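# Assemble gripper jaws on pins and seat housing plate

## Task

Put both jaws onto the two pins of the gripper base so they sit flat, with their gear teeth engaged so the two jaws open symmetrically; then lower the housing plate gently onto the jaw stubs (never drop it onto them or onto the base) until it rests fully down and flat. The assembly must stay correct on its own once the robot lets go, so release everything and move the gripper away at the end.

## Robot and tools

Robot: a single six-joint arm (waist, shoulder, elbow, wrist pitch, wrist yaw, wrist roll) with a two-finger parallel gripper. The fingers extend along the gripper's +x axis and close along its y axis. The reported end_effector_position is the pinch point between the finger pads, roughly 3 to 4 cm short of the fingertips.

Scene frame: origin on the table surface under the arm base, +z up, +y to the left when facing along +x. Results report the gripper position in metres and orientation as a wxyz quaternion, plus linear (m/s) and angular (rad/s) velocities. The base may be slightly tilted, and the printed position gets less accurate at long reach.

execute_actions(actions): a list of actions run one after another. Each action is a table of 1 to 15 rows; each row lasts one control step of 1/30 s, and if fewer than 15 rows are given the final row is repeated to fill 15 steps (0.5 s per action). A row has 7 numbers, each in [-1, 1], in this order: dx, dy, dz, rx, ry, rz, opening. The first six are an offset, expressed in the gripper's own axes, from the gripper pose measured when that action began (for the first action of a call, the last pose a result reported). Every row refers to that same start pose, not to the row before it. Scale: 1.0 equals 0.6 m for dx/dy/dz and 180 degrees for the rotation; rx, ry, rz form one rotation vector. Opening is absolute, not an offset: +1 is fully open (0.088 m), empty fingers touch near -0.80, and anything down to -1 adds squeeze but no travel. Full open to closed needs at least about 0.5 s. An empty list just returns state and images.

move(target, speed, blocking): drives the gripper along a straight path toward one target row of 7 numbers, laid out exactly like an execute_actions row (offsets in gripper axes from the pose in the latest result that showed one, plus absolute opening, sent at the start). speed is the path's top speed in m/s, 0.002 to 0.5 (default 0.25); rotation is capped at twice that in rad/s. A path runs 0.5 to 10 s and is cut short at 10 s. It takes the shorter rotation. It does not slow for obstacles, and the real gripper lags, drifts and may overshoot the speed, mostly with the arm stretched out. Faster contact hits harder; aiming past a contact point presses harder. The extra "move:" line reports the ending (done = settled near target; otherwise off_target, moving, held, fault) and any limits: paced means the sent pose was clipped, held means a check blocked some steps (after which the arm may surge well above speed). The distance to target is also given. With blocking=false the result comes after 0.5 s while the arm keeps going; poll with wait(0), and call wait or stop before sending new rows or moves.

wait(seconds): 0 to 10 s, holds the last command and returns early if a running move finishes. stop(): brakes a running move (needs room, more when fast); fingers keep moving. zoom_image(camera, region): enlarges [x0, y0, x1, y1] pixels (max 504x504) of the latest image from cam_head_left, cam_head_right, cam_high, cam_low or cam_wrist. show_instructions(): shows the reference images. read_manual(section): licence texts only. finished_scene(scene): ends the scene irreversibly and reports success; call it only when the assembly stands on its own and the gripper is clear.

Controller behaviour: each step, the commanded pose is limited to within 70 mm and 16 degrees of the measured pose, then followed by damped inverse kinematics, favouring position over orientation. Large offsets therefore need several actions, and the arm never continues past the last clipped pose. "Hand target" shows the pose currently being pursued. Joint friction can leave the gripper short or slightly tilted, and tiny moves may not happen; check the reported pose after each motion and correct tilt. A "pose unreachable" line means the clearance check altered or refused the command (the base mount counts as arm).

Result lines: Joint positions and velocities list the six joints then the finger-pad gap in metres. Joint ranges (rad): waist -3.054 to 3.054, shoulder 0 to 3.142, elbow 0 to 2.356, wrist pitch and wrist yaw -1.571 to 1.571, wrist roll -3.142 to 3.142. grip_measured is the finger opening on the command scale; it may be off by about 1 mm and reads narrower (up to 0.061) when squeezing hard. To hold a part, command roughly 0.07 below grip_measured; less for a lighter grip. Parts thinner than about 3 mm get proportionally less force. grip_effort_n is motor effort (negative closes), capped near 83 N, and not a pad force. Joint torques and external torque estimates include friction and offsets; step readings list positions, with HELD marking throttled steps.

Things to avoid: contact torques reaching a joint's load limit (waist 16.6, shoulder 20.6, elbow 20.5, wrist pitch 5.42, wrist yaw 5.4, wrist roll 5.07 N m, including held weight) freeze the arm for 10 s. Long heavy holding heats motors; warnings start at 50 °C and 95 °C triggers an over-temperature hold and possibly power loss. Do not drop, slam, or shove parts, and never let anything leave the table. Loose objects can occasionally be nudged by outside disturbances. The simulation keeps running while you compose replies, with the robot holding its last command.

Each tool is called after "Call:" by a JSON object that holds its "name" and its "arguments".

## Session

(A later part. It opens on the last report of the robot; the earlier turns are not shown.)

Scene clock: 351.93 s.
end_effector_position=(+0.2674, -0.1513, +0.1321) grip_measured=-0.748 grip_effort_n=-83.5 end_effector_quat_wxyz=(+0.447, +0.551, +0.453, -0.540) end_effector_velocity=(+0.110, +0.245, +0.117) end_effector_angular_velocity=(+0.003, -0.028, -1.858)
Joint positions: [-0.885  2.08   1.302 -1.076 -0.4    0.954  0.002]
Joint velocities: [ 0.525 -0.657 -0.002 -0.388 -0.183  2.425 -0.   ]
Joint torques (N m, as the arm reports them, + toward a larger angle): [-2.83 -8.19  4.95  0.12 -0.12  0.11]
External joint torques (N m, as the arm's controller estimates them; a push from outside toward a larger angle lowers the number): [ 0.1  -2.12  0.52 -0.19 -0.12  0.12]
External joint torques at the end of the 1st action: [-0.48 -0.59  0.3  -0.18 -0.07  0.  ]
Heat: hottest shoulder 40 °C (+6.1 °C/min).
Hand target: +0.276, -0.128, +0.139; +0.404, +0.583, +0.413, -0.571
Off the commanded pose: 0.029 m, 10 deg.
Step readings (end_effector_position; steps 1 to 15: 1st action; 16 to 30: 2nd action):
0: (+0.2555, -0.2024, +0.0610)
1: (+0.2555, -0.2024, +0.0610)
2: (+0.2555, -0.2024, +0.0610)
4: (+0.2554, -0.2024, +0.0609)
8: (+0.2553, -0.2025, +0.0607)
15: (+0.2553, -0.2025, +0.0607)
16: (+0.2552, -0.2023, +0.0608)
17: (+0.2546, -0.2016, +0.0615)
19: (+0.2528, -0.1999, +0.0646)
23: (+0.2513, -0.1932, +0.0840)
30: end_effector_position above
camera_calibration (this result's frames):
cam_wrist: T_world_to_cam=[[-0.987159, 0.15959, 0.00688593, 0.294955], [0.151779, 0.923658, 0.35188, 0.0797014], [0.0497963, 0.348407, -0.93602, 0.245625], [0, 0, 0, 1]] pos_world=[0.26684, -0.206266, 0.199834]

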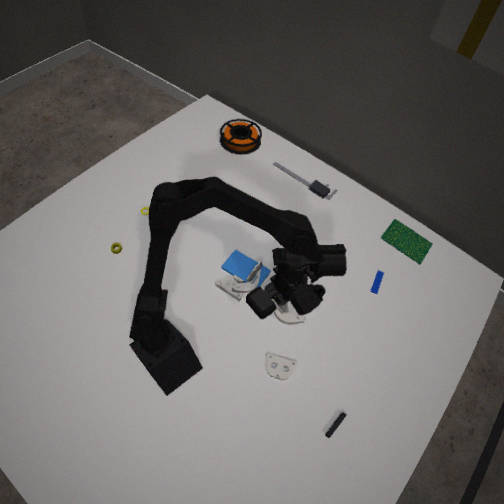

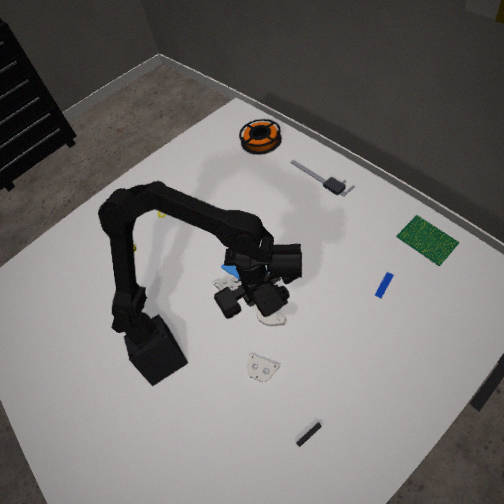

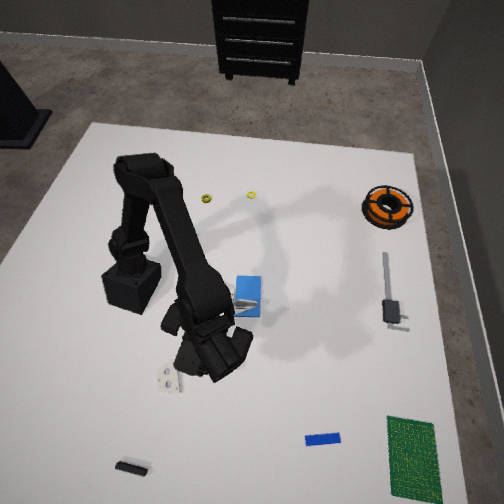

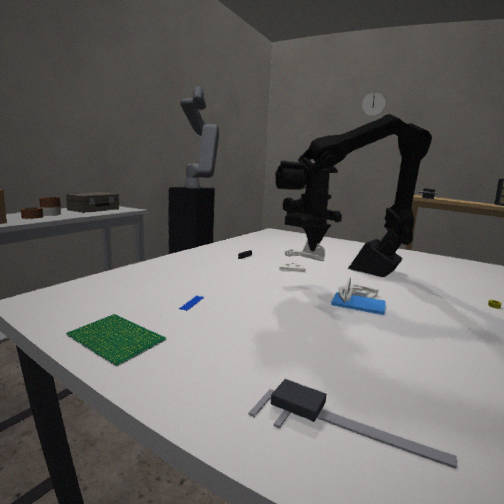

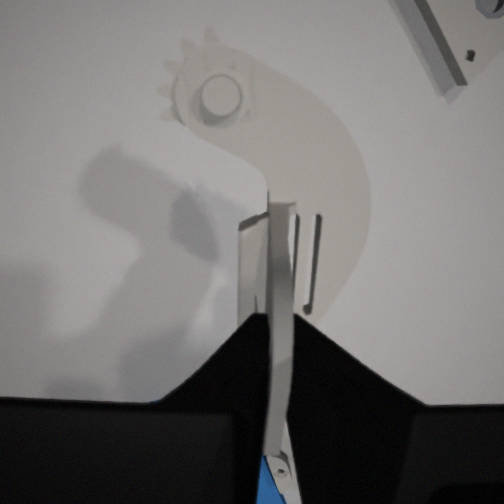

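Call:
{"name": "execute_actions", "arguments": {"actions": [[[-0.011,0.008,-0.049,0.060,-0.001,0,-0.85],[-0.011,0.009,-0.062,0.078,-0.001,0,-0.85],[-0.010,0.010,-0.080,0.101,-0.001,0.001,-0.85],[-0.010,0.011,-0.100,0.127,-0.002,0.001,-0.85],[-0.010,0.013,-0.120,0.153,-0.002,0.001,-0.85],[-0.009,0.014,-0.140,0.179,-0.002,0.001,-0.85],[-0.009,0.015,-0.160,0.205,-0.003,0.001,-0.85],[-0.008,0.017,-0.180,0.231,-0.003,0.002,-0.85],[-0.008,0.018,-0.200,0.257,-0.003,0.002,-0.85],[-0.008,0.020,-0.220,0.283,-0.004,0.002,-0.85],[-0.007,0.021,-0.240,0.309,-0.004,0.002,-0.85],[-0.007,0.023,-0.260,0.335,-0.005,0.002,-0.85],[-0.006,0.024,-0.279,0.361,-0.005,0.002,-0.85],[-0.003,0.025,-0.295,0.386,-0.005,0.003,-0.85],[0.002,0.026,-0.308,0.408,-0.0055,0.003,-0.85]]]}}

Scene clock: 358.37 s.
end_effector_position=(+0.3099, -0.0014, +0.1343) grip_measured=-0.748 grip_effort_n=-83.5 end_effector_quat_wxyz=(+0.117, +0.691, +0.159, -0.696) end_effector_velocity=(+0.053, +0.324, -0.044) end_effector_angular_velocity=(+0.023, +0.241, -1.970)
Joint positions: [-0.486  1.828  1.254 -1.136 -0.503  2.354  0.002]
Joint velocities: [ 0.969 -0.359 -0.002  0.007 -0.139  2.996  0.   ]
Joint torques (N m, as the arm reports them, + toward a larger angle): [-4.09 -7.42  5.81  0.1  -0.04  0.1 ]
External joint torques (N m, as the arm's controller estimates them; a push from outside toward a larger angle lowers the number): [-0.28 -2.12  1.15 -0.14 -0.1   0.09]
Heat: hottest shoulder 40 °C (+5.0 °C/min).
Hand target: +0.316, +0.025, +0.134; +0.061, +0.699, +0.103, -0.705
Off the commanded pose: 0.030 m, 17 deg; orientation clipped at the last step of the last action.
Step readings (end_effector_position):
0: (+0.2775, -0.1290, +0.1384)
1: (+0.2775, -0.1290, +0.1384)
2: (+0.2777, -0.1283, +0.1385)
4: (+0.2788, -0.1217, +0.1378)
8: (+0.2888, -0.0839, +0.1363)
15: end_effector_position above
camera_calibration (this result's frames):
cam_wrist: T_world_to_cam=[[-0.410435, 0.909244, 0.069411, 0.12695], [0.86665, 0.365264, 0.339853, -0.28673], [0.283656, 0.199643, -0.937914, 0.12094], [0, 0, 0, 1]] pos_world=[0.266294, -0.0348414, 0.202066]

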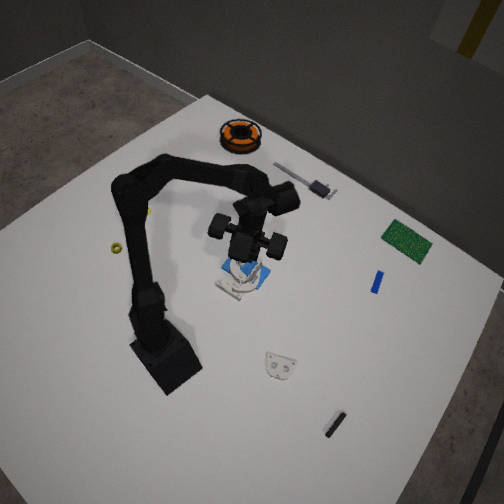

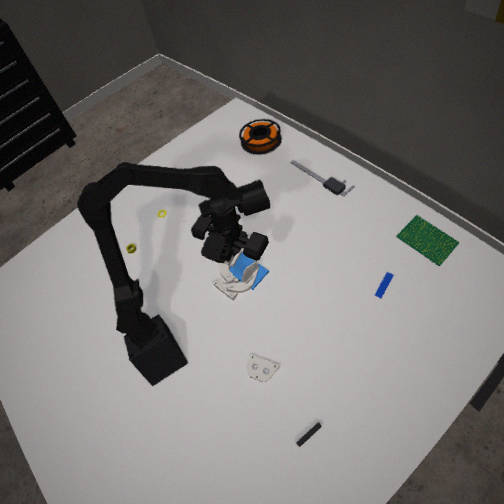

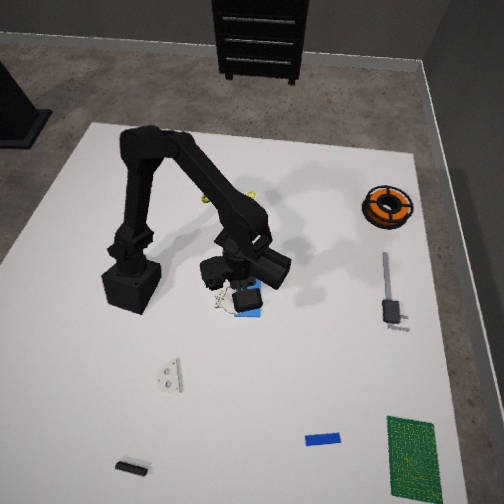

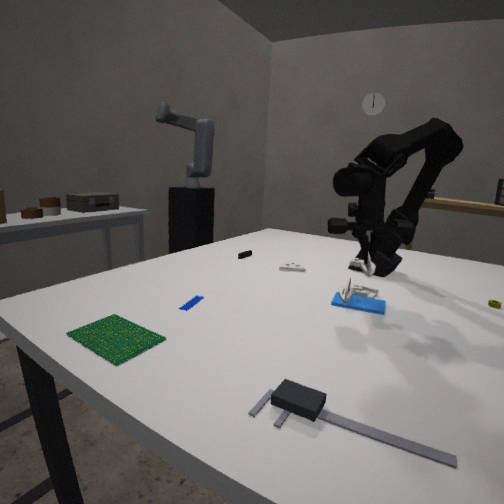

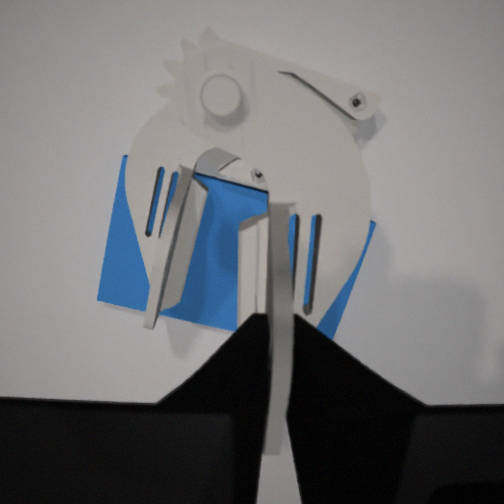

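Call:
{"name": "execute_actions", "arguments": {"actions": [[[0.006,-0.037,-0.026,0.056,0,0.002,-0.85],[0.011,-0.037,-0.026,0.063,0,0.005,-0.85],[0.018,-0.037,-0.026,0.071,-0.001,0.008,-0.85],[0.026,-0.037,-0.025,0.079,-0.002,0.011,-0.85],[0.034,-0.036,-0.025,0.087,-0.003,0.014,-0.85],[0.043,-0.036,-0.025,0.093,-0.003,0.016,-0.85],[0.052,-0.036,-0.024,0.097,-0.004,0.018,-0.85],[0.060,-0.036,-0.024,0.098,-0.004,0.018,-0.85],[0.068,-0.035,-0.024,0.098,-0.004,0.018,-0.85],[0.074,-0.035,-0.023,0.098,-0.004,0.018,-0.85],[0.079,-0.035,-0.023,0.098,-0.004,0.018,-0.85],[0.082,-0.035,-0.023,0.098,-0.004,0.018,-0.85],[0.083,-0.035,-0.023,0.098,-0.004,0.018,-0.85]]]}}

Scene clock: 366.20 s.
end_effector_position=(+0.3159, +0.0280, +0.0921) grip_measured=-0.748 grip_effort_n=-83.5 end_effector_quat_wxyz=(+0.034, +0.703, +0.035, -0.709) end_effector_velocity=(-0.000, +0.003, -0.024) end_effector_angular_velocity=(-0.014, -0.027, -0.028)
Joint positions: [-0.318  1.802  1.137 -0.928 -0.467  2.85   0.002]
Joint velocities: [ 0.046 -0.002 -0.085  0.139  0.007  0.095 -0.   ]
Joint torques (N m, as the arm reports them, + toward a larger angle): [-3.9  -5.58  4.33  0.31  0.12  0.12]
External joint torques (N m, as the arm's controller estimates them; a push from outside toward a larger angle lowers the number): [-0.28  0.77 -0.57  0.07  0.09  0.11]
Heat: hottest shoulder 40 °C (+4.0 °C/min).
Hand target: +0.314, +0.026, +0.086; +0.031, +0.700, +0.030, -0.713
Off the commanded pose: 0.007 m, 1 deg.
Step readings (end_effector_position):
0: (+0.3134, +0.0240, +0.1294)
1: (+0.3136, +0.0240, +0.1294)
2: (+0.3143, +0.0236, +0.1293)
4: (+0.3174, +0.0225, +0.1273)
8: (+0.3182, +0.0240, +0.1134)
15: end_effector_position above
camera_calibration (this result's frames):
cam_wrist: T_world_to_cam=[[-0.12896, 0.991557, 0.0135734, 0.0194477], [0.937714, 0.117482, 0.326942, -0.302629], [0.322587, 0.0548906, -0.944947, 0.0661315], [0, 0, 0, 1]] pos_world=[0.264954, 0.01264, 0.161169]

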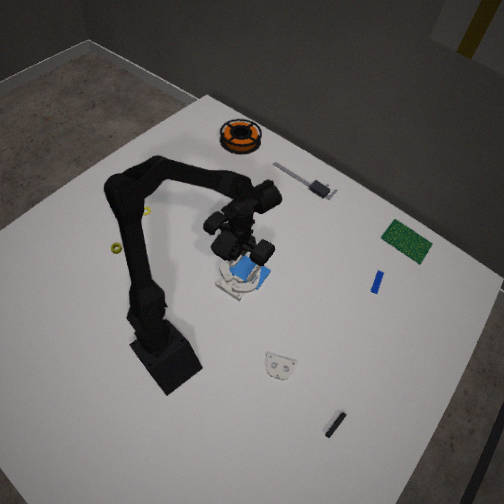

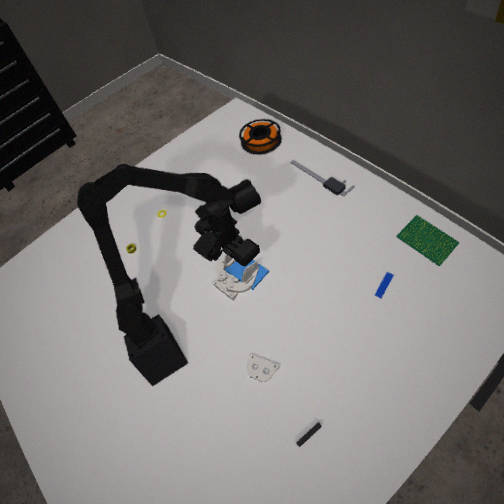

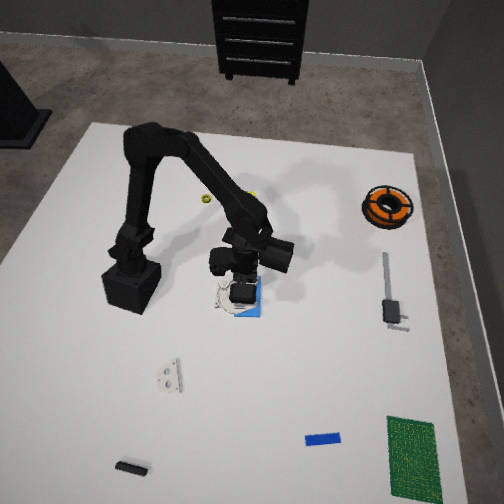

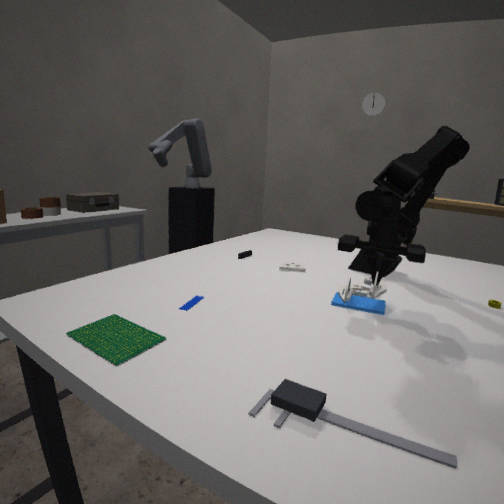

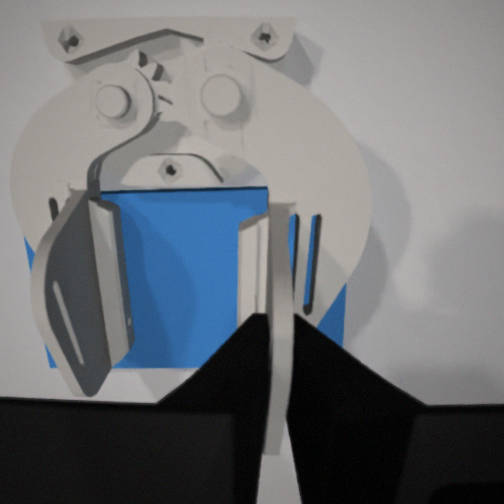

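Call:
{"name": "execute_actions", "arguments": {"actions": []}}

Call:
{"name": "zoom_image", "arguments": {"camera": "cam_wrist", "region": [30, 0, 330, 200]}}

Scene clock: 367.60 s.
end_effector_position=(+0.3171, +0.0275, +0.0910) grip_measured=-0.748 grip_effort_n=-83.5 end_effector_quat_wxyz=(+0.034, +0.706, +0.033, -0.707) end_effector_velocity=(+0.003, +0.001, +0.001) end_effector_angular_velocity=(+0.005, -0.013, +0.011)
Joint positions: [-0.317  1.802  1.132 -0.914 -0.466  2.858  0.002]
Joint velocities: [-0.002 -0.002  0.002  0.007 -0.007 -0.007 -0.   ]
Joint torques (N m, as the arm reports them, + toward a larger angle): [-3.65 -5.54  4.05  0.28  0.11  0.1 ]
External joint torques (N m, as the arm's controller estimates them; a push from outside toward a larger angle lowers the number): [-0.22  0.62 -0.69  0.06  0.09  0.1 ]
Heat: hottest shoulder 39 °C (+3.0 °C/min).
Hand target: +0.313, +0.026, +0.086; +0.031, +0.700, +0.030, -0.713
Off the commanded pose: 0.006 m, 1 deg.
camera_calibration (this result's frames):
cam_wrist: T_world_to_cam=[[-0.126211, 0.991952, 0.0100551, 0.0196308], [0.935635, 0.115665, 0.333479, -0.303228], [0.329633, 0.0514966, -0.942704, 0.0623743], [0, 0, 0, 1]] pos_world=[0.265628, 0.012388, 0.159723]

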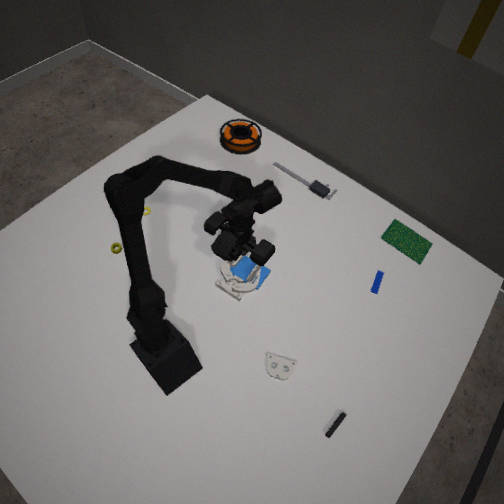

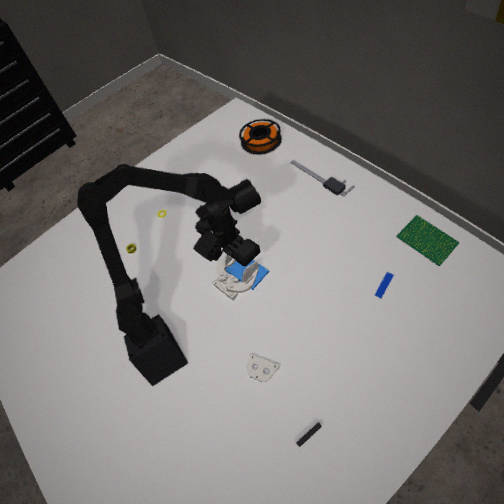

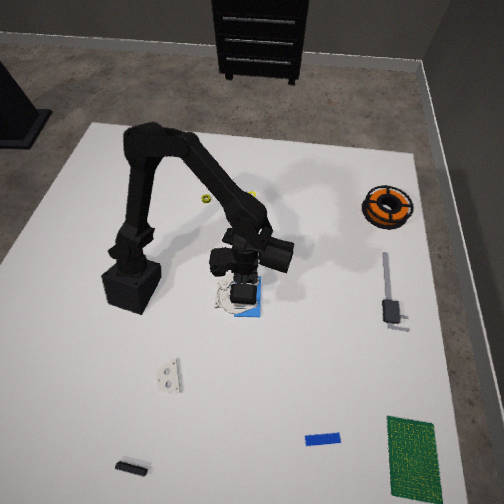

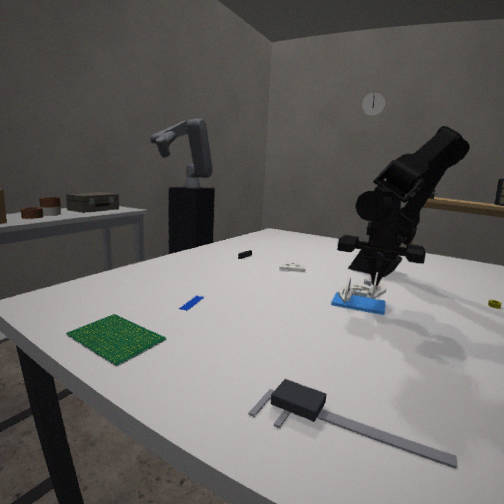

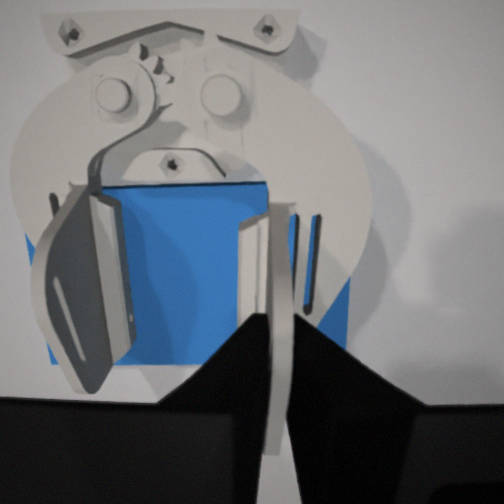

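Region (30, 0, 330, 200) of cam_wrist's 504x504 image, scaled by 1.680, with more detail than that image has.

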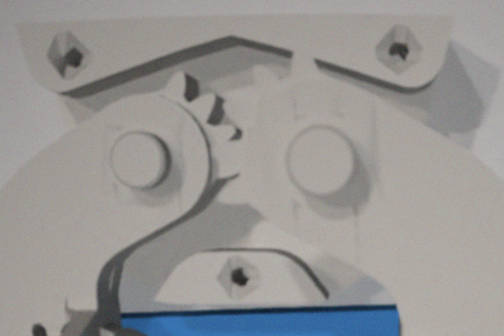

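Call:
{"name": "zoom_image", "arguments": {"camera": "cam_wrist", "region": [20, 170, 330, 400]}}

Region (20, 170, 330, 400) of cam_wrist's 504x504 image, scaled by 1.626, with more detail than that image has; it fills the top 374 rows of this view, and the rest is white.

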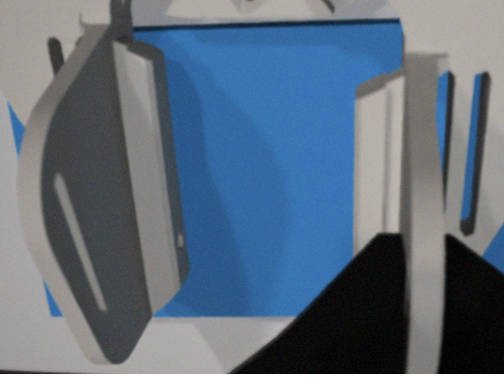

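Call:
{"name": "execute_actions", "arguments": {"actions": [[[0.009,0.003,0.0065,0.0027,-0.0054,0,-0.85],[0.010,0.004,0.007,0.0027,-0.0054,0,-0.85],[0.0115,0.005,0.0075,0.0027,-0.0054,0,-0.85],[0.013,0.006,0.008,0.0027,-0.0054,0,-0.85],[0.015,0.007,0.0085,0.0027,-0.0054,0,-0.85],[0.017,0.007,0.009,0.0027,-0.0054,0,-0.85],[0.019,0.007,0.009,0.0027,-0.0054,0,-0.85],[0.021,0.007,0.009,0.0027,-0.0054,0,-0.85],[0.022,0.007,0.009,0.0027,-0.0054,0,-0.85],[0.023,0.007,0.009,0.0027,-0.0054,0,-0.85]]]}}

Call:
{"name": "zoom_image", "arguments": {"camera": "cam_wrist", "region": [30, 0, 330, 200]}}

Scene clock: 385.97 s.
end_effector_position=(+0.3158, +0.0244, +0.0830) grip_measured=-0.748 grip_effort_n=-83.5 end_effector_quat_wxyz=(+0.035, +0.706, +0.033, -0.706) end_effector_velocity=(+0.003, +0.003, +0.000) end_effector_angular_velocity=(+0.006, -0.009, +0.019)
Joint positions: [-0.314  1.811  1.106 -0.875 -0.464  2.861  0.002]
Joint velocities: [ 0.007 -0.002  0.002  0.007 -0.007 -0.007 -0.   ]
Joint torques (N m, as the arm reports them, + toward a larger angle): [-3.65 -5.21  3.99  0.28  0.11  0.11]
External joint torques (N m, as the arm's controller estimates them; a push from outside toward a larger angle lowers the number): [-0.23  1.   -0.67  0.08  0.09  0.11]
Heat: hottest shoulder 36 °C (-3.0 °C/min).
Hand target: +0.312, +0.023, +0.077; +0.031, +0.700, +0.030, -0.713
Off the commanded pose: 0.007 m, 1 deg.
Step readings (end_effector_position):
0: (+0.3171, +0.0275, +0.0910)
1: (+0.3172, +0.0273, +0.0909)
2: (+0.3171, +0.0273, +0.0907)
4: (+0.3171, +0.0269, +0.0901)
8: (+0.3164, +0.0254, +0.0871)
15: end_effector_position above
camera_calibration (this result's frames):
cam_wrist: T_world_to_cam=[[-0.127779, 0.991772, 0.00783856, 0.0231989], [0.934768, 0.117786, 0.335166, -0.298858], [0.331485, 0.0501545, -0.942127, 0.0548672], [0, 0, 0, 1]] pos_world=[0.26414, 0.00944136, 0.151677]

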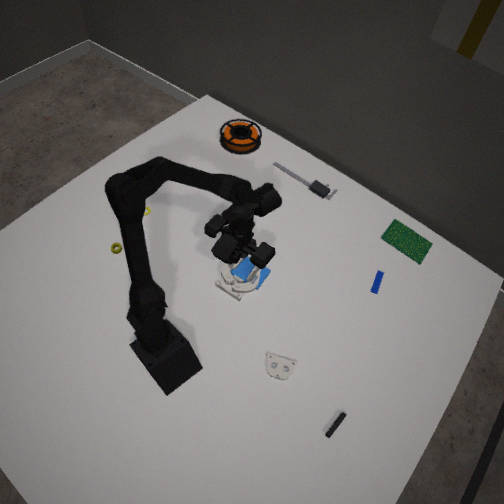

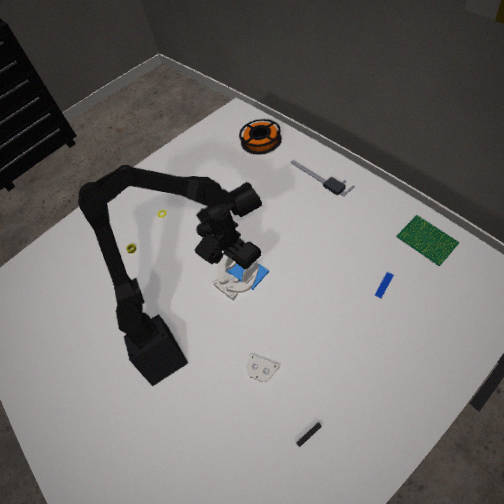

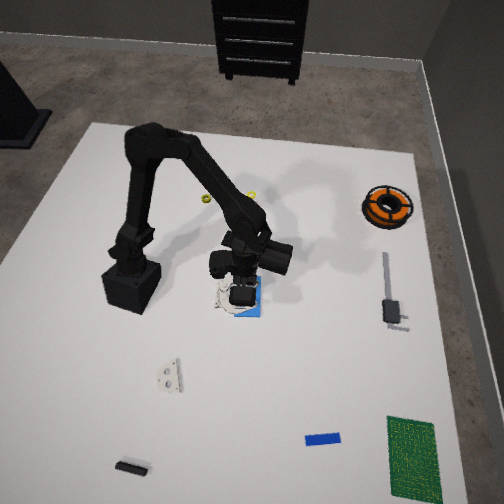

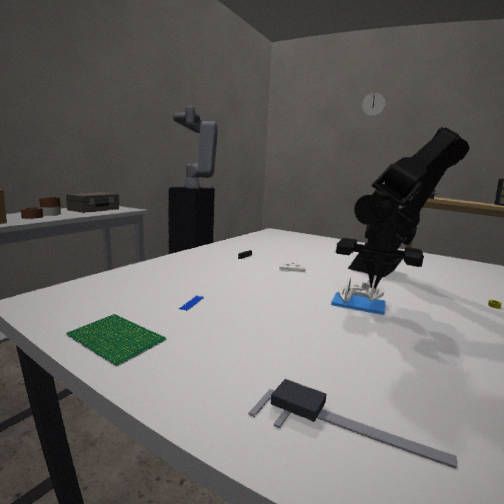

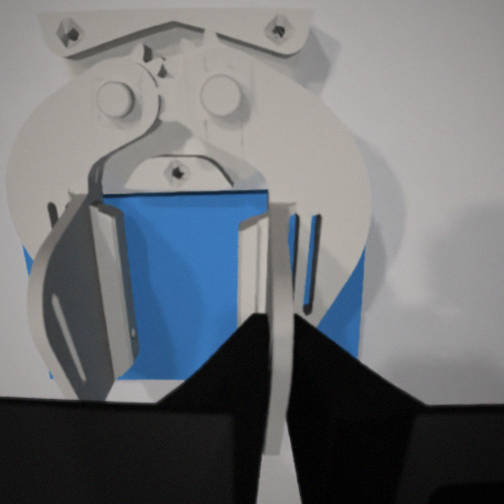

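Region (30, 0, 330, 200) of cam_wrist's 504x504 image, scaled by 1.680, with more detail than that image has.

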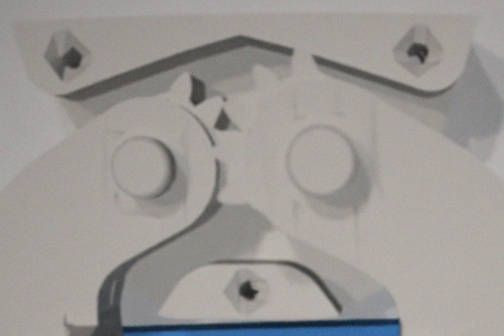

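Call:
{"name": "execute_actions", "arguments": {"actions": [[[0.0105,0.0018,0.0062,0.003,-0.006,-0.001,-0.85],[0.0115,0.0015,0.006,0.003,-0.006,-0.001,-0.85],[0.0125,0.0013,0.0058,0.003,-0.006,-0.001,-0.85],[0.0137,0.0013,0.0058,0.003,-0.006,-0.001,-0.85],[0.0149,0.0013,0.0058,0.003,-0.006,-0.001,-0.85],[0.0161,0.0013,0.0058,0.003,-0.006,-0.001,-0.85],[0.0173,0.0013,0.0058,0.003,-0.006,-0.001,-0.85],[0.0185,0.0013,0.0058,0.003,-0.006,-0.001,-0.85],[0.0197,0.0013,0.0058,0.003,-0.006,-0.001,-0.85],[0.0209,0.0013,0.0058,0.003,-0.006,-0.001,-0.85],[0.022,0.0013,0.0058,0.003,-0.006,-0.001,-0.85],[0.023,0.0013,0.0058,0.003,-0.006,-0.001,-0.85]]]}}

Call:
{"name": "zoom_image", "arguments": {"camera": "cam_wrist", "region": [30, 0, 330, 200]}}

Scene clock: 393.73 s.
end_effector_position=(+0.3161, +0.0249, +0.0753) grip_measured=-0.748 grip_effort_n=-83.5 end_effector_quat_wxyz=(+0.036, +0.706, +0.034, -0.706) end_effector_velocity=(-0.008, +0.003, -0.008) end_effector_angular_velocity=(+0.028, +0.032, -0.003)
Joint positions: [-0.302  1.822  1.091 -0.843 -0.464  2.874  0.002]
Joint velocities: [ 0.007  0.012 -0.017 -0.007 -0.022 -0.007 -0.   ]
Joint torques (N m, as the arm reports them, + toward a larger angle): [-3.69 -5.25  4.08  0.3   0.06  0.09]
External joint torques (N m, as the arm's controller estimates them; a push from outside toward a larger angle lowers the number): [-0.2   0.98 -0.43  0.12  0.03  0.09]
Heat: hottest shoulder 36 °C (-4.1 °C/min).
Hand target: +0.312, +0.023, +0.069; +0.031, +0.700, +0.031, -0.713
Off the commanded pose: 0.007 m, 1 deg.
Step readings (end_effector_position):
0: (+0.3160, +0.0244, +0.0830)
1: (+0.3161, +0.0245, +0.0829)
2: (+0.3161, +0.0245, +0.0829)
4: (+0.3163, +0.0246, +0.0822)
8: (+0.3163, +0.0249, +0.0797)
15: end_effector_position above
camera_calibration (this result's frames):
cam_wrist: T_world_to_cam=[[-0.128787, 0.991641, 0.00781921, 0.0231988], [0.934712, 0.118752, 0.334978, -0.296615], [0.33125, 0.0504497, -0.942193, 0.0476172], [0, 0, 0, 1]] pos_world=[0.264465, 0.00981664, 0.144043]

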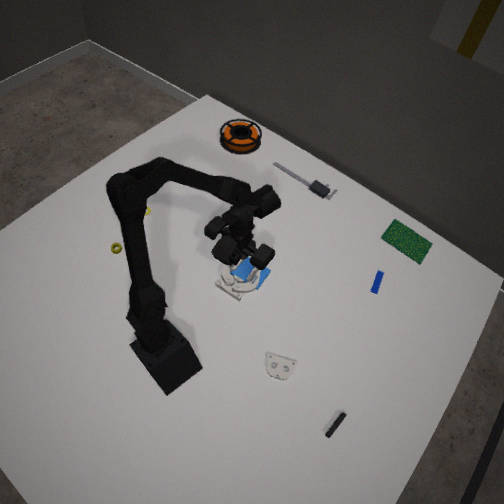

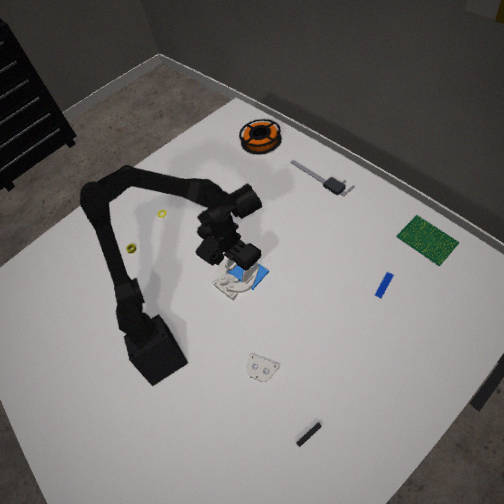

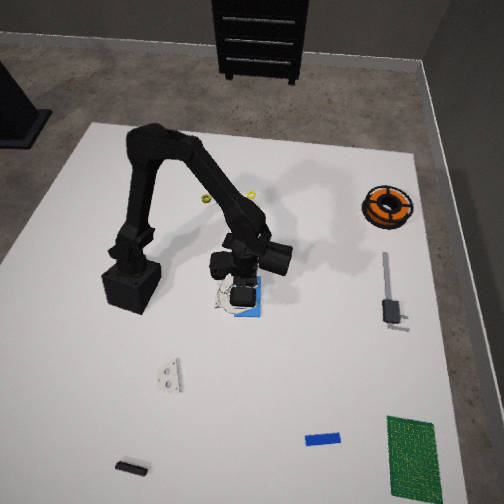

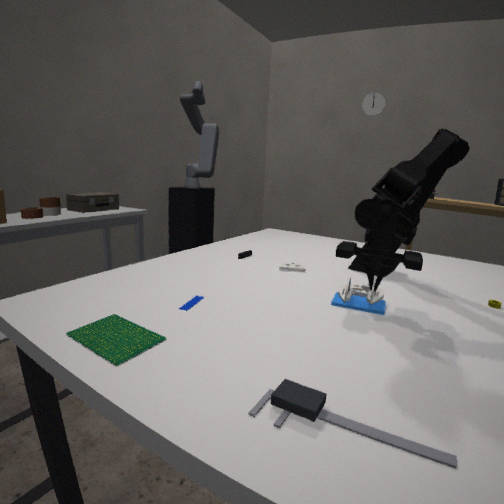

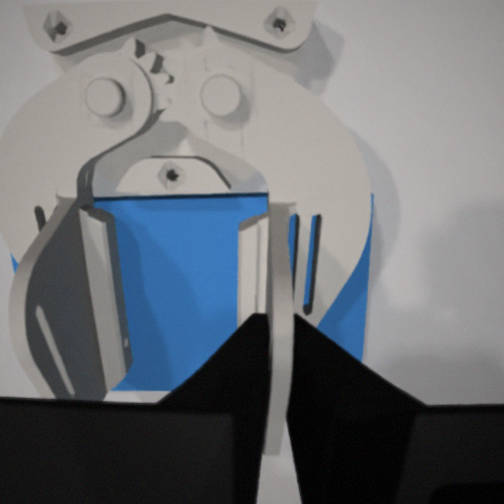

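Region (30, 0, 330, 200) of cam_wrist's 504x504 image, scaled by 1.680, with more detail than that image has.

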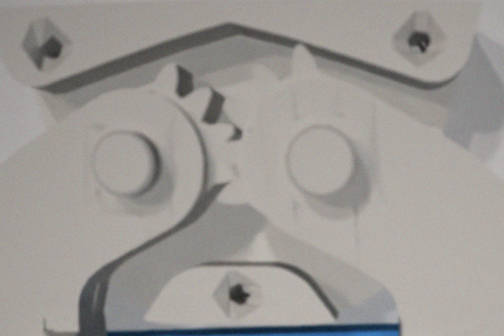

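Call:
{"name": "execute_actions", "arguments": {"actions": [[[0.011,0.002,0.0064,0.0035,-0.006,-0.001,-0.85],[0.012,0.002,0.0064,0.0035,-0.006,-0.001,-0.85],[0.013,0.002,0.0064,0.0035,-0.006,-0.001,-0.85],[0.014,0.002,0.0064,0.0035,-0.006,-0.001,-0.85],[0.015,0.002,0.0064,0.0035,-0.006,-0.001,-0.85],[0.016,0.002,0.0064,0.0035,-0.006,-0.001,-0.85],[0.017,0.002,0.0064,0.0035,-0.006,-0.001,-0.85],[0.018,0.002,0.0064,0.0035,-0.006,-0.001,-0.85],[0.019,0.002,0.0064,0.0035,-0.006,-0.001,-0.85],[0.020,0.002,0.0064,0.0035,-0.006,-0.001,-0.85],[0.021,0.002,0.0064,0.0035,-0.006,-0.001,-0.85],[0.022,0.002,0.0064,0.0035,-0.006,-0.001,-0.85]]]}}

Call:
{"name": "zoom_image", "arguments": {"camera": "cam_wrist", "region": [30, 0, 330, 200]}}

Scene clock: 399.03 s.
end_effector_position=(+0.3163, +0.0247, +0.0684) grip_measured=-0.748 grip_effort_n=-83.5 end_effector_quat_wxyz=(+0.036, +0.706, +0.033, -0.706) end_effector_velocity=(-0.008, +0.003, -0.011) end_effector_angular_velocity=(+0.013, +0.034, +0.008)
Joint positions: [-0.292  1.833  1.077 -0.813 -0.464  2.887  0.002]
Joint velocities: [ 0.017  0.017 -0.022  0.007 -0.007 -0.007 -0.   ]
Joint torques (N m, as the arm reports them, + toward a larger angle): [-3.73 -5.32  3.89  0.3   0.04  0.1 ]
External joint torques (N m, as the arm's controller estimates them; a push from outside toward a larger angle lowers the number): [-0.29  0.94 -0.55  0.12  0.02  0.1 ]
Heat: hottest shoulder 35 °C (-6.1 °C/min).
Hand target: +0.312, +0.023, +0.062; +0.031, +0.700, +0.030, -0.713
Off the commanded pose: 0.008 m, 1 deg.
Step readings (end_effector_position):
0: (+0.3163, +0.0248, +0.0750)
1: (+0.3163, +0.0248, +0.0750)
2: (+0.3164, +0.0248, +0.0749)
4: (+0.3165, +0.0248, +0.0744)
8: (+0.3163, +0.0248, +0.0719)
15: end_effector_position above
camera_calibration (this result's frames):
cam_wrist: T_world_to_cam=[[-0.127851, 0.991766, 0.00735393, 0.0231813], [0.934734, 0.118013, 0.33518, -0.29447], [0.331553, 0.0497269, -0.942125, 0.0409454], [0, 0, 0, 1]] pos_world=[0.264639, 0.00972483, 0.137106]

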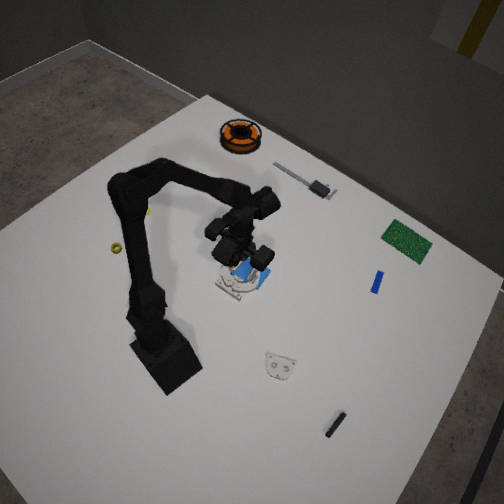

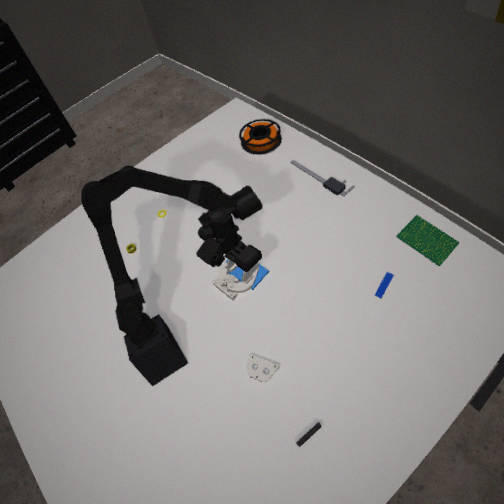

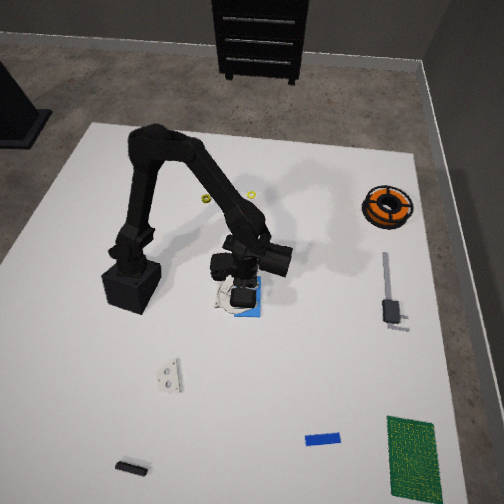

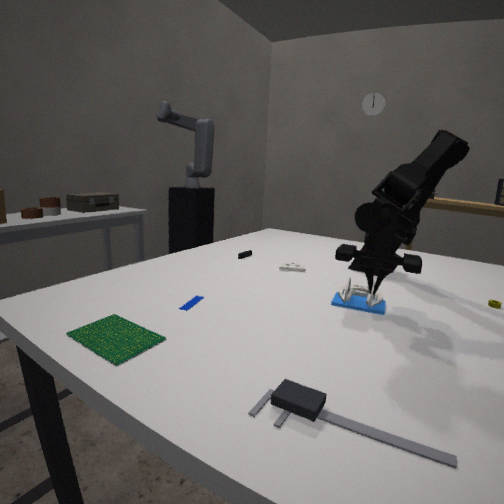

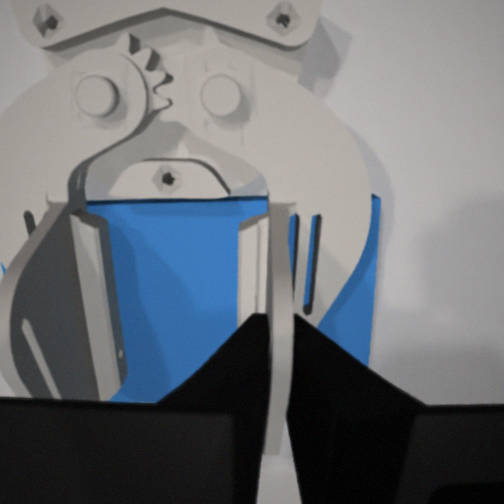

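Region (30, 0, 330, 200) of cam_wrist's 504x504 image, scaled by 1.680, with more detail than that image has.

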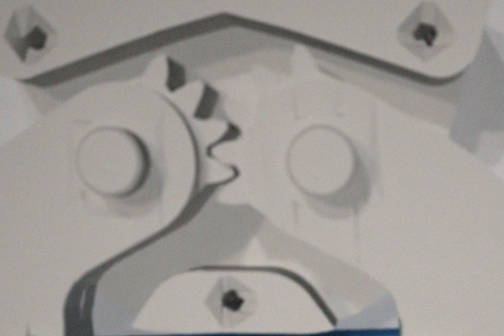

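Call:
{"name": "execute_actions", "arguments": {"actions": [[[0.0113,0.002,0.0064,0.0035,-0.006,-0.001,-0.85],[0.012,0.002,0.0064,0.0035,-0.006,-0.001,-0.85],[0.0125,0.002,0.0064,0.0035,-0.006,-0.001,-0.83],[0.0125,0.002,0.0064,0.0035,-0.006,-0.001,-0.80],[0.0125,0.002,0.0064,0.0035,-0.006,-0.001,-0.77],[0.011,0.002,0.006,0.003,-0.005,-0.001,-0.75],[0.009,0.0015,0.005,0.003,-0.004,-0.001,-0.73],[0.007,0.001,0.004,0.002,-0.003,0,-0.71],[0.005,0.001,0.003,0.001,-0.002,0,-0.69],[0.003,0,0.002,0,-0.001,0,-0.66],[0.002,0,0,0,0,0,-0.62],[0.001,0,0,0,0,0,-0.57],[0,0,-0.001,0,0,0,-0.52],[-0.003,-0.001,-0.002,0,0,0,-0.47],[-0.007,-0.001,-0.003,0,0,0,-0.43]],[[-0.013,-0.002,-0.004,0,0,0,-0.42],[-0.022,-0.002,-0.004,0,0,0,-0.42],[-0.033,-0.002,-0.004,0,0,0,-0.42],[-0.045,-0.002,-0.004,0,0,0,-0.42],[-0.057,-0.002,-0.004,0,0,0,-0.42],[-0.068,-0.002,-0.003,0,0,0,-0.42],[-0.077,-0.002,-0.001,0,0,0,-0.42],[-0.083,-0.001,0.002,-0.004,0,0,-0.42],[-0.086,0.002,0.006,-0.013,0,0,-0.42],[-0.087,0.008,0.011,-0.028,0,0,-0.42],[-0.087,0.017,0.017,-0.047,0,0,-0.40],[-0.087,0.028,0.024,-0.069,0,0,-0.36],[-0.087,0.040,0.032,-0.091,0,0,-0.32],[-0.087,0.052,0.040,-0.113,0,0,-0.28],[-0.087,0.064,0.048,-0.135,0,0,-0.24]]]}}

Scene clock: 410.10 s.
end_effector_position=(+0.3048, +0.0049, +0.1194) grip_measured=-0.326 grip_effort_n=12.8 end_effector_quat_wxyz=(+0.130, +0.698, +0.120, -0.694) end_effector_velocity=(-0.109, -0.198, +0.022) end_effector_angular_velocity=(-0.105, +0.033, +1.736)
Joint positions: [-0.429  1.762  1.147 -1.01  -0.454  2.481  0.023]
Joint velocities: [-0.652 -0.007 -0.315  0.007  0.125 -2.454  0.049]
Joint torques (N m, as the arm reports them, + toward a larger angle): [-4.43 -6.97  3.71  0.17  0.19 -0.13]
External joint torques (N m, as the arm's controller estimates them; a push from outside toward a larger angle lowers the number): [-0.81 -1.67 -0.72  0.01  0.09 -0.14]
External joint torques at the end of the 1st action: [-0.56 -0.6   1.27 -0.21 -0.01 -0.11]
Heat: hottest shoulder 35 °C (-5.1 °C/min).
Hand target: +0.291, -0.013, +0.120; +0.177, +0.685, +0.163, -0.687
Off the commanded pose: 0.025 m, 9 deg.
Step readings (end_effector_position; steps 1 to 15: 1st action; 16 to 30: 2nd action):
0: (+0.3165, +0.0247, +0.0683)
1: (+0.3164, +0.0247, +0.0682)
2: (+0.3165, +0.0247, +0.0680)
4: (+0.3166, +0.0246, +0.0679)
8: (+0.3169, +0.0246, +0.0679)
15: (+0.3158, +0.0248, +0.0680)
16: (+0.3148, +0.0251, +0.0685)
17: (+0.3139, +0.0255, +0.0696)
19: (+0.3126, +0.0258, +0.0743)
23: (+0.3127, +0.0251, +0.0963)
30: end_effector_position above
camera_calibration (this result's frames):
cam_wrist: T_world_to_cam=[[-0.376336, 0.926477, -0.00342715, 0.118338], [0.8714, 0.355216, 0.338355, -0.28071], [0.314696, 0.124349, -0.941012, 0.0984208], [0, 0, 0, 1]] pos_world=[0.258173, -0.0221635, 0.188]

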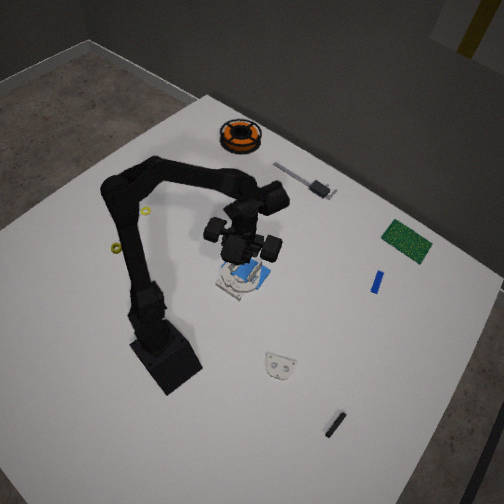

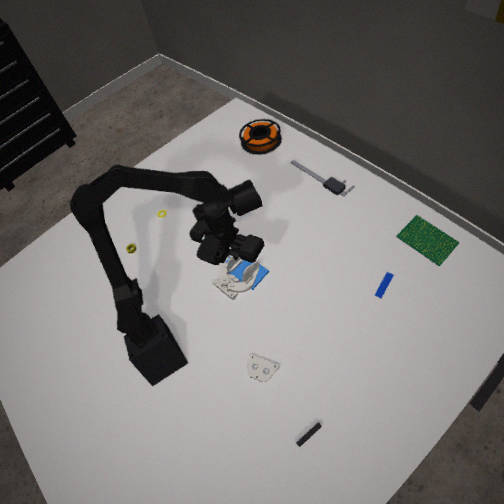

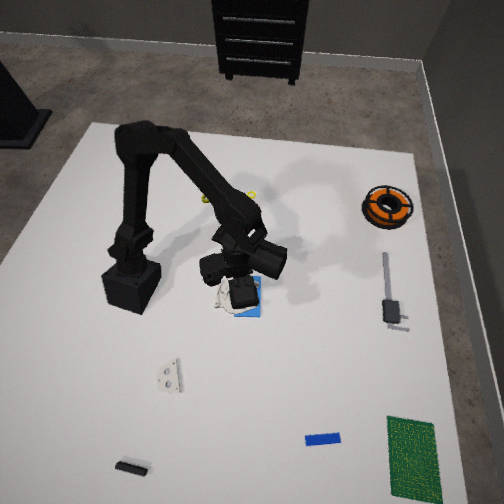

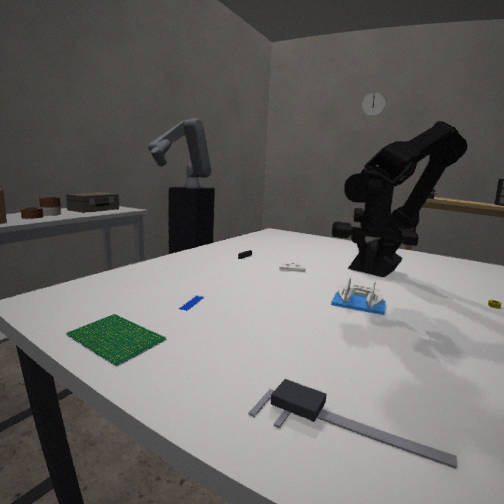

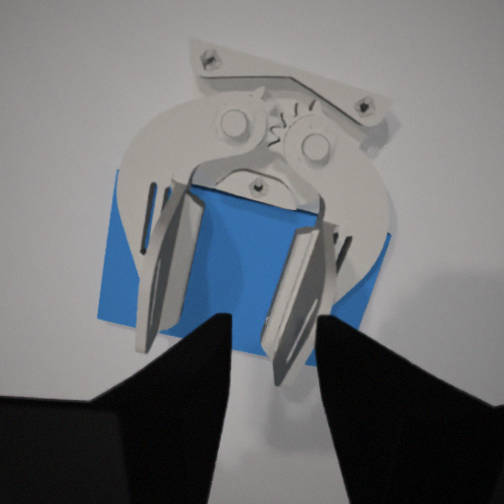

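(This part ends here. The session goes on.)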